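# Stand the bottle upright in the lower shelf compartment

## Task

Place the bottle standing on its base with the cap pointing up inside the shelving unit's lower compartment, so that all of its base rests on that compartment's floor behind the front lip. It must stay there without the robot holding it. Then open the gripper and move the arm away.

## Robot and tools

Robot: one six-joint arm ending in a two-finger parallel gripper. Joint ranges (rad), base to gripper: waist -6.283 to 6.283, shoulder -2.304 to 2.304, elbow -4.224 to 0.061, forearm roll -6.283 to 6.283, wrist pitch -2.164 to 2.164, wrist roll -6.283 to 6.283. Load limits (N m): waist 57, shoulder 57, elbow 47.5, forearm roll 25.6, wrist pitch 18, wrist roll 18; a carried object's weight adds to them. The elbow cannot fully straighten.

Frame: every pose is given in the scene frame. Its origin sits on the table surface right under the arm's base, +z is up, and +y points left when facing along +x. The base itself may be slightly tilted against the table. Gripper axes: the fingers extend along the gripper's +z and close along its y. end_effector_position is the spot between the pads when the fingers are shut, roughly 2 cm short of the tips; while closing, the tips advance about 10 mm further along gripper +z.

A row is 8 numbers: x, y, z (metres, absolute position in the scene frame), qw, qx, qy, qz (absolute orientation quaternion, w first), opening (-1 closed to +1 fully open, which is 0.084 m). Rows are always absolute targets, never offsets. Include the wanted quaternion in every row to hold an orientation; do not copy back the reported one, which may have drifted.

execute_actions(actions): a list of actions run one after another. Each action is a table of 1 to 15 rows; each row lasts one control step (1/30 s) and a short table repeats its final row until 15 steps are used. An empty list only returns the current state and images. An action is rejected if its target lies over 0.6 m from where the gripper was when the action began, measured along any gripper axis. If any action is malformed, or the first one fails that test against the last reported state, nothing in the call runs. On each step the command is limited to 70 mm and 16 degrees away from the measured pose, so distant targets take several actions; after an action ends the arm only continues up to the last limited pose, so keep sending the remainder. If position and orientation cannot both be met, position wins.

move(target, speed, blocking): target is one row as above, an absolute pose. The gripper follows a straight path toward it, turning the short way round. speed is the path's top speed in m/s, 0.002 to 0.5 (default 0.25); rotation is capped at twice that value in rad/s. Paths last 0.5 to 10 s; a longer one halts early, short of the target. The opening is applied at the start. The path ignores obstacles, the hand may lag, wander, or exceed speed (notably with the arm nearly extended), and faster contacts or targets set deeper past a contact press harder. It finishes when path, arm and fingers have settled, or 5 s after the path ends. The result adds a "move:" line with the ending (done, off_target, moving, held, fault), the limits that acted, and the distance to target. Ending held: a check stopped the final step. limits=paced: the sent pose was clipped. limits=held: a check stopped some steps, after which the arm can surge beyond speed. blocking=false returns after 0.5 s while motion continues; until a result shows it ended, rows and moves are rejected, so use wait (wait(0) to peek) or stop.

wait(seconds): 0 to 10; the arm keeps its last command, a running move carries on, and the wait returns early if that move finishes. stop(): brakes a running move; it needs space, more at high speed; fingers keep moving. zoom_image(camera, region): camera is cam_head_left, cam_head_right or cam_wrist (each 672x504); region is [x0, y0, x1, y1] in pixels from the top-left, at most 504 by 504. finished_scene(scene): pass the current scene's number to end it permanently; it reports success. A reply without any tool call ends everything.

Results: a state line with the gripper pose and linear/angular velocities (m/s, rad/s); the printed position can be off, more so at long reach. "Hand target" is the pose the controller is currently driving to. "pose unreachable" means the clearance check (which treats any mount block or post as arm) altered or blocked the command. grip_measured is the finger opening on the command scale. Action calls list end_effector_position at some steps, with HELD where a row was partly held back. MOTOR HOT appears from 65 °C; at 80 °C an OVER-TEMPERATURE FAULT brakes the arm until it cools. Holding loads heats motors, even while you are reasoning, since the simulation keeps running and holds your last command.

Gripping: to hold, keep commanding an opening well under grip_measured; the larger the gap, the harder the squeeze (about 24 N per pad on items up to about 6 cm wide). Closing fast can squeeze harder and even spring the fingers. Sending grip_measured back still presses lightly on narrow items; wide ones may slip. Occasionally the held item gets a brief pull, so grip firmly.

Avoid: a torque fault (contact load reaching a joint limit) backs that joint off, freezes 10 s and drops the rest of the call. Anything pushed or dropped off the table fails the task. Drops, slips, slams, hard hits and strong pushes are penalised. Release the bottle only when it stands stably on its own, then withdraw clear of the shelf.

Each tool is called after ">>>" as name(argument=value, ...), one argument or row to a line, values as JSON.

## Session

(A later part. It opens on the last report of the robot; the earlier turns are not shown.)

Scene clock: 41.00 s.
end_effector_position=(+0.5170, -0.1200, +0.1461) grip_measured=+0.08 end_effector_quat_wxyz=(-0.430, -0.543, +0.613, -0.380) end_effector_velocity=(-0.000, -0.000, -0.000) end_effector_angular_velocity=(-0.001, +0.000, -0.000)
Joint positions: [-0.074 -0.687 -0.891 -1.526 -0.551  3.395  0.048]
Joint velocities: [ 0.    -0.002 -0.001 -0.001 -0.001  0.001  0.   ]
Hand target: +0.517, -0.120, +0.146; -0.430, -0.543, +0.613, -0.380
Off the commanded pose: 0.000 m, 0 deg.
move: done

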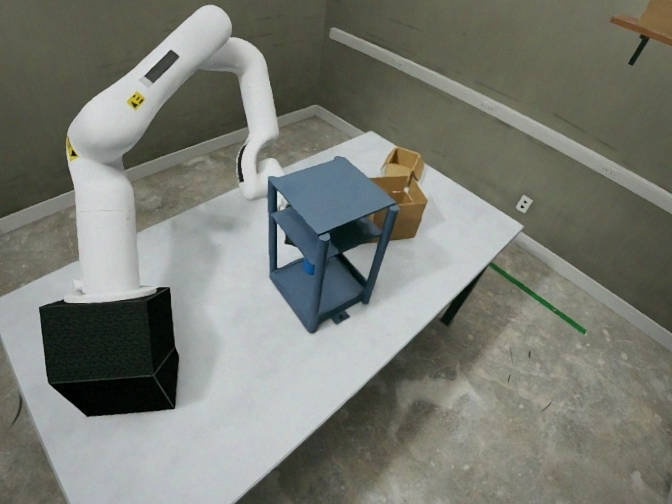

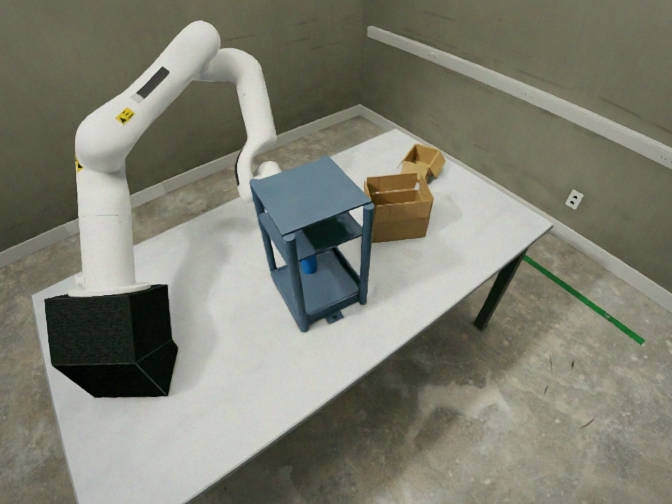

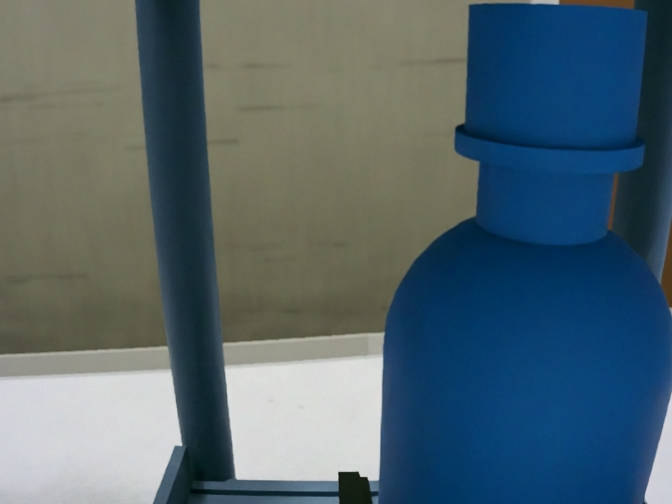

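>>> move(
  target=[0.517,-0.12,0.143,0.43,0.543,-0.613,0.38,-0.6],
  speed=0.02,
)

>>> move(
  target=[0.517,-0.12,0.143,0.43,0.543,-0.613,0.38,0.7],
)

>>> move(
  target=[0.545,0.11,0.146,0.43,0.543,-0.613,0.38,0.7],
  speed=0.2,
)

Scene clock: 48.63 s.
end_effector_position=(+0.5171, -0.1202, +0.1436) grip_measured=+0.08 end_effector_quat_wxyz=(-0.430, -0.543, +0.613, -0.381) end_effector_velocity=(+0.000, +0.000, -0.000) end_effector_angular_velocity=(+0.001, -0.002, -0.000)
Joint positions: [-0.071 -0.694 -0.896 -1.526 -0.553  3.399  0.048]
Joint velocities: [ 0.    -0.    -0.001  0.     0.001  0.001 -0.   ]
Hand target: +0.517, -0.120, +0.143; -0.430, -0.543, +0.613, -0.380
Off the commanded pose: 0.001 m, 0 deg.
move: done

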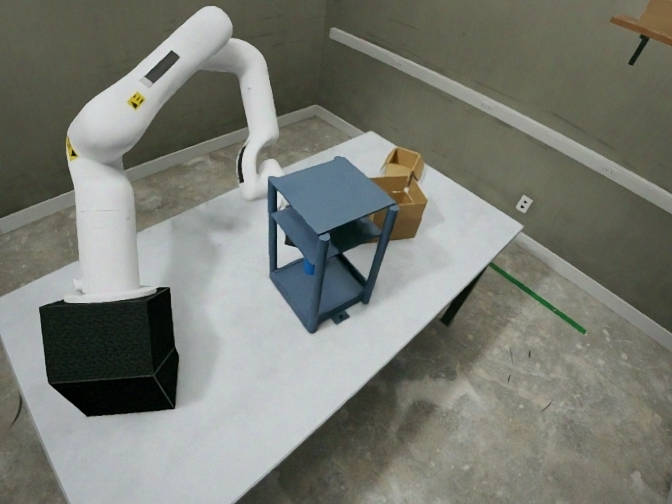

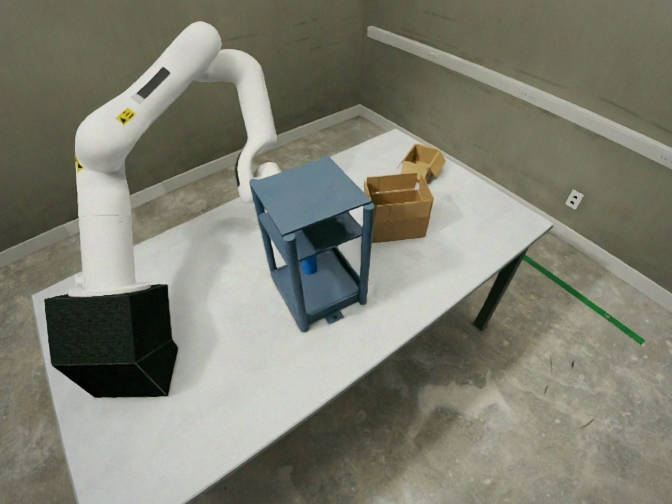

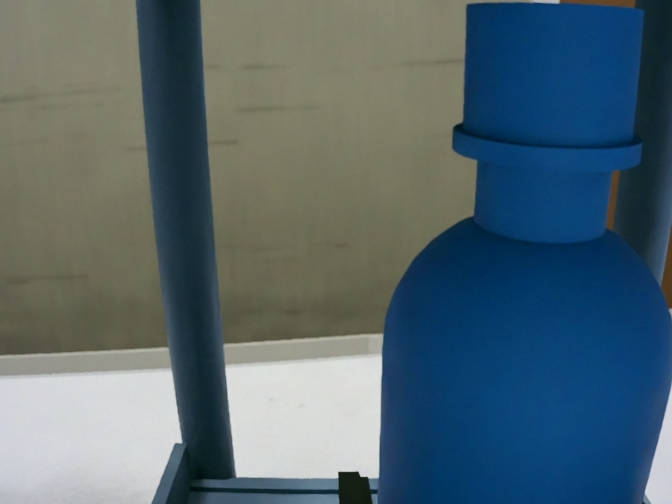

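Scene clock: 49.33 s.
end_effector_position=(+0.5170, -0.1200, +0.1430) grip_measured=+0.70 end_effector_quat_wxyz=(-0.430, -0.543, +0.613, -0.380) end_effector_velocity=(+0.000, +0.001, -0.000) end_effector_angular_velocity=(+0.001, -0.000, +0.001)
Joint positions: [-0.071 -0.694 -0.896 -1.526 -0.551  3.399  0.073]
Joint velocities: [ 0.001  0.001 -0.     0.001  0.001 -0.     0.   ]
Hand target: +0.517, -0.120, +0.143; -0.430, -0.543, +0.613, -0.380
Off the commanded pose: 0.000 m, 0 deg.
move: done

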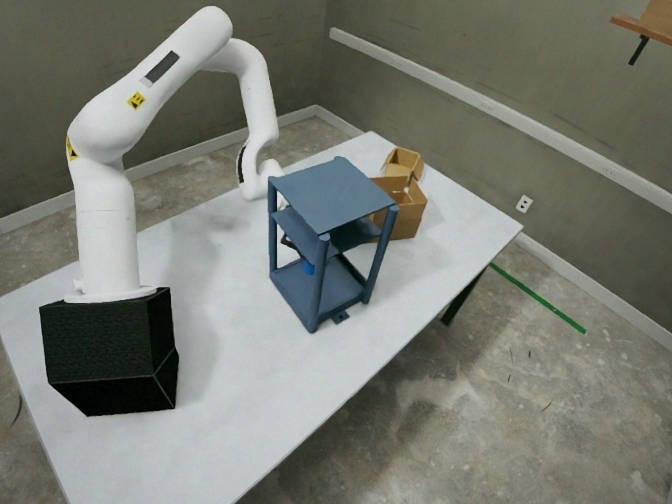

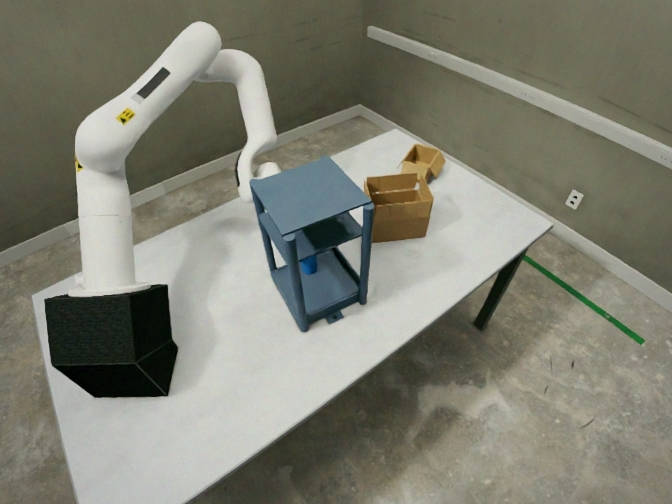

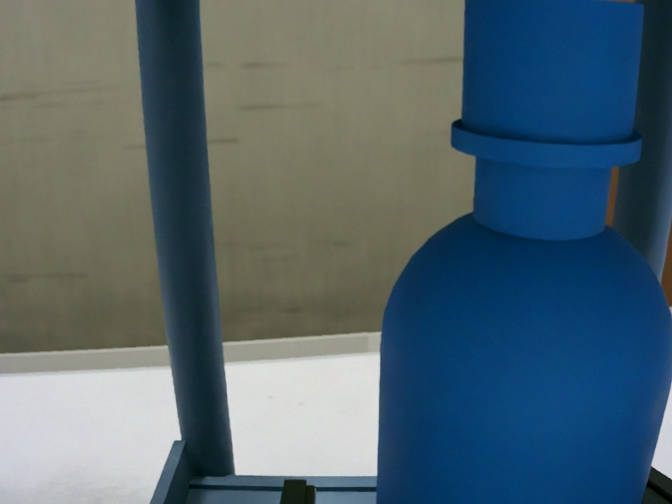

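Scene clock: 50.90 s.
end_effector_position=(+0.5445, +0.1094, +0.1464) grip_measured=+0.70 end_effector_quat_wxyz=(-0.430, -0.543, +0.613, -0.380) end_effector_velocity=(+0.001, +0.002, +0.000) end_effector_angular_velocity=(+0.001, -0.002, -0.000)
Joint positions: [ 0.282 -0.436 -0.967 -0.867 -0.793  2.989  0.073]
Joint velocities: [ 0.001  0.002 -0.003  0.004 -0.002 -0.002 -0.   ]
Hand target: +0.545, +0.110, +0.146; -0.430, -0.543, +0.613, -0.380
Off the commanded pose: 0.001 m, 0 deg.
move: done

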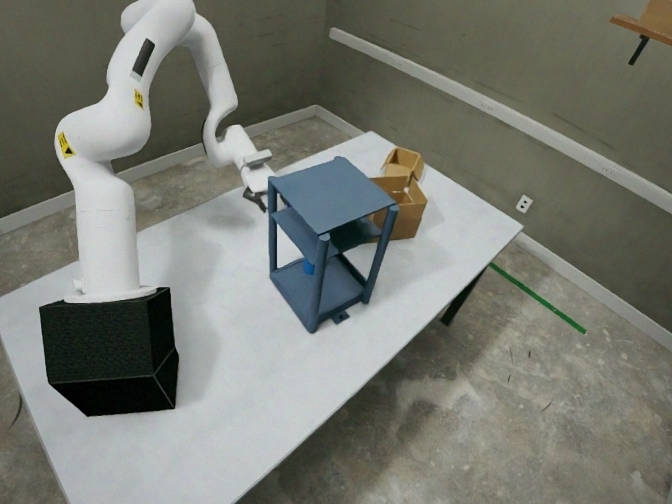

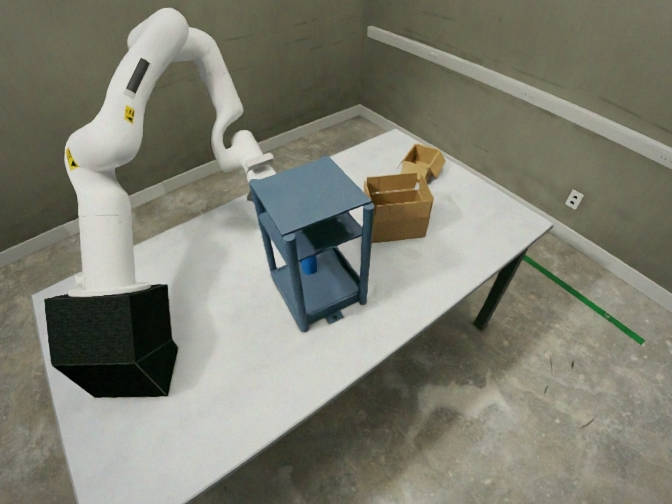

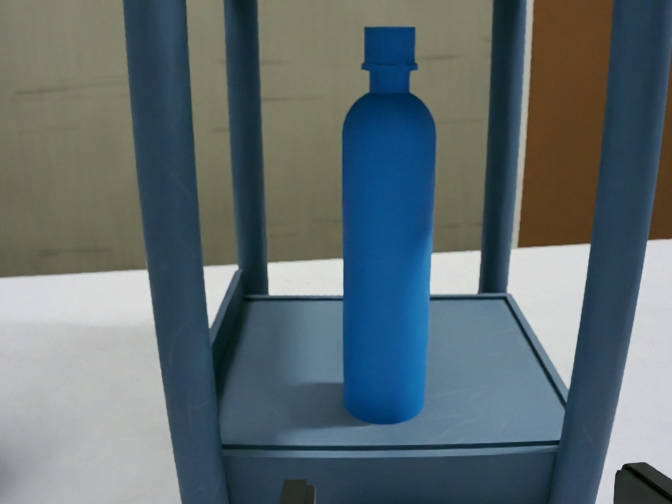

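>>> finished_scene(
  scene=1,
)

The scene is finished: the task was done.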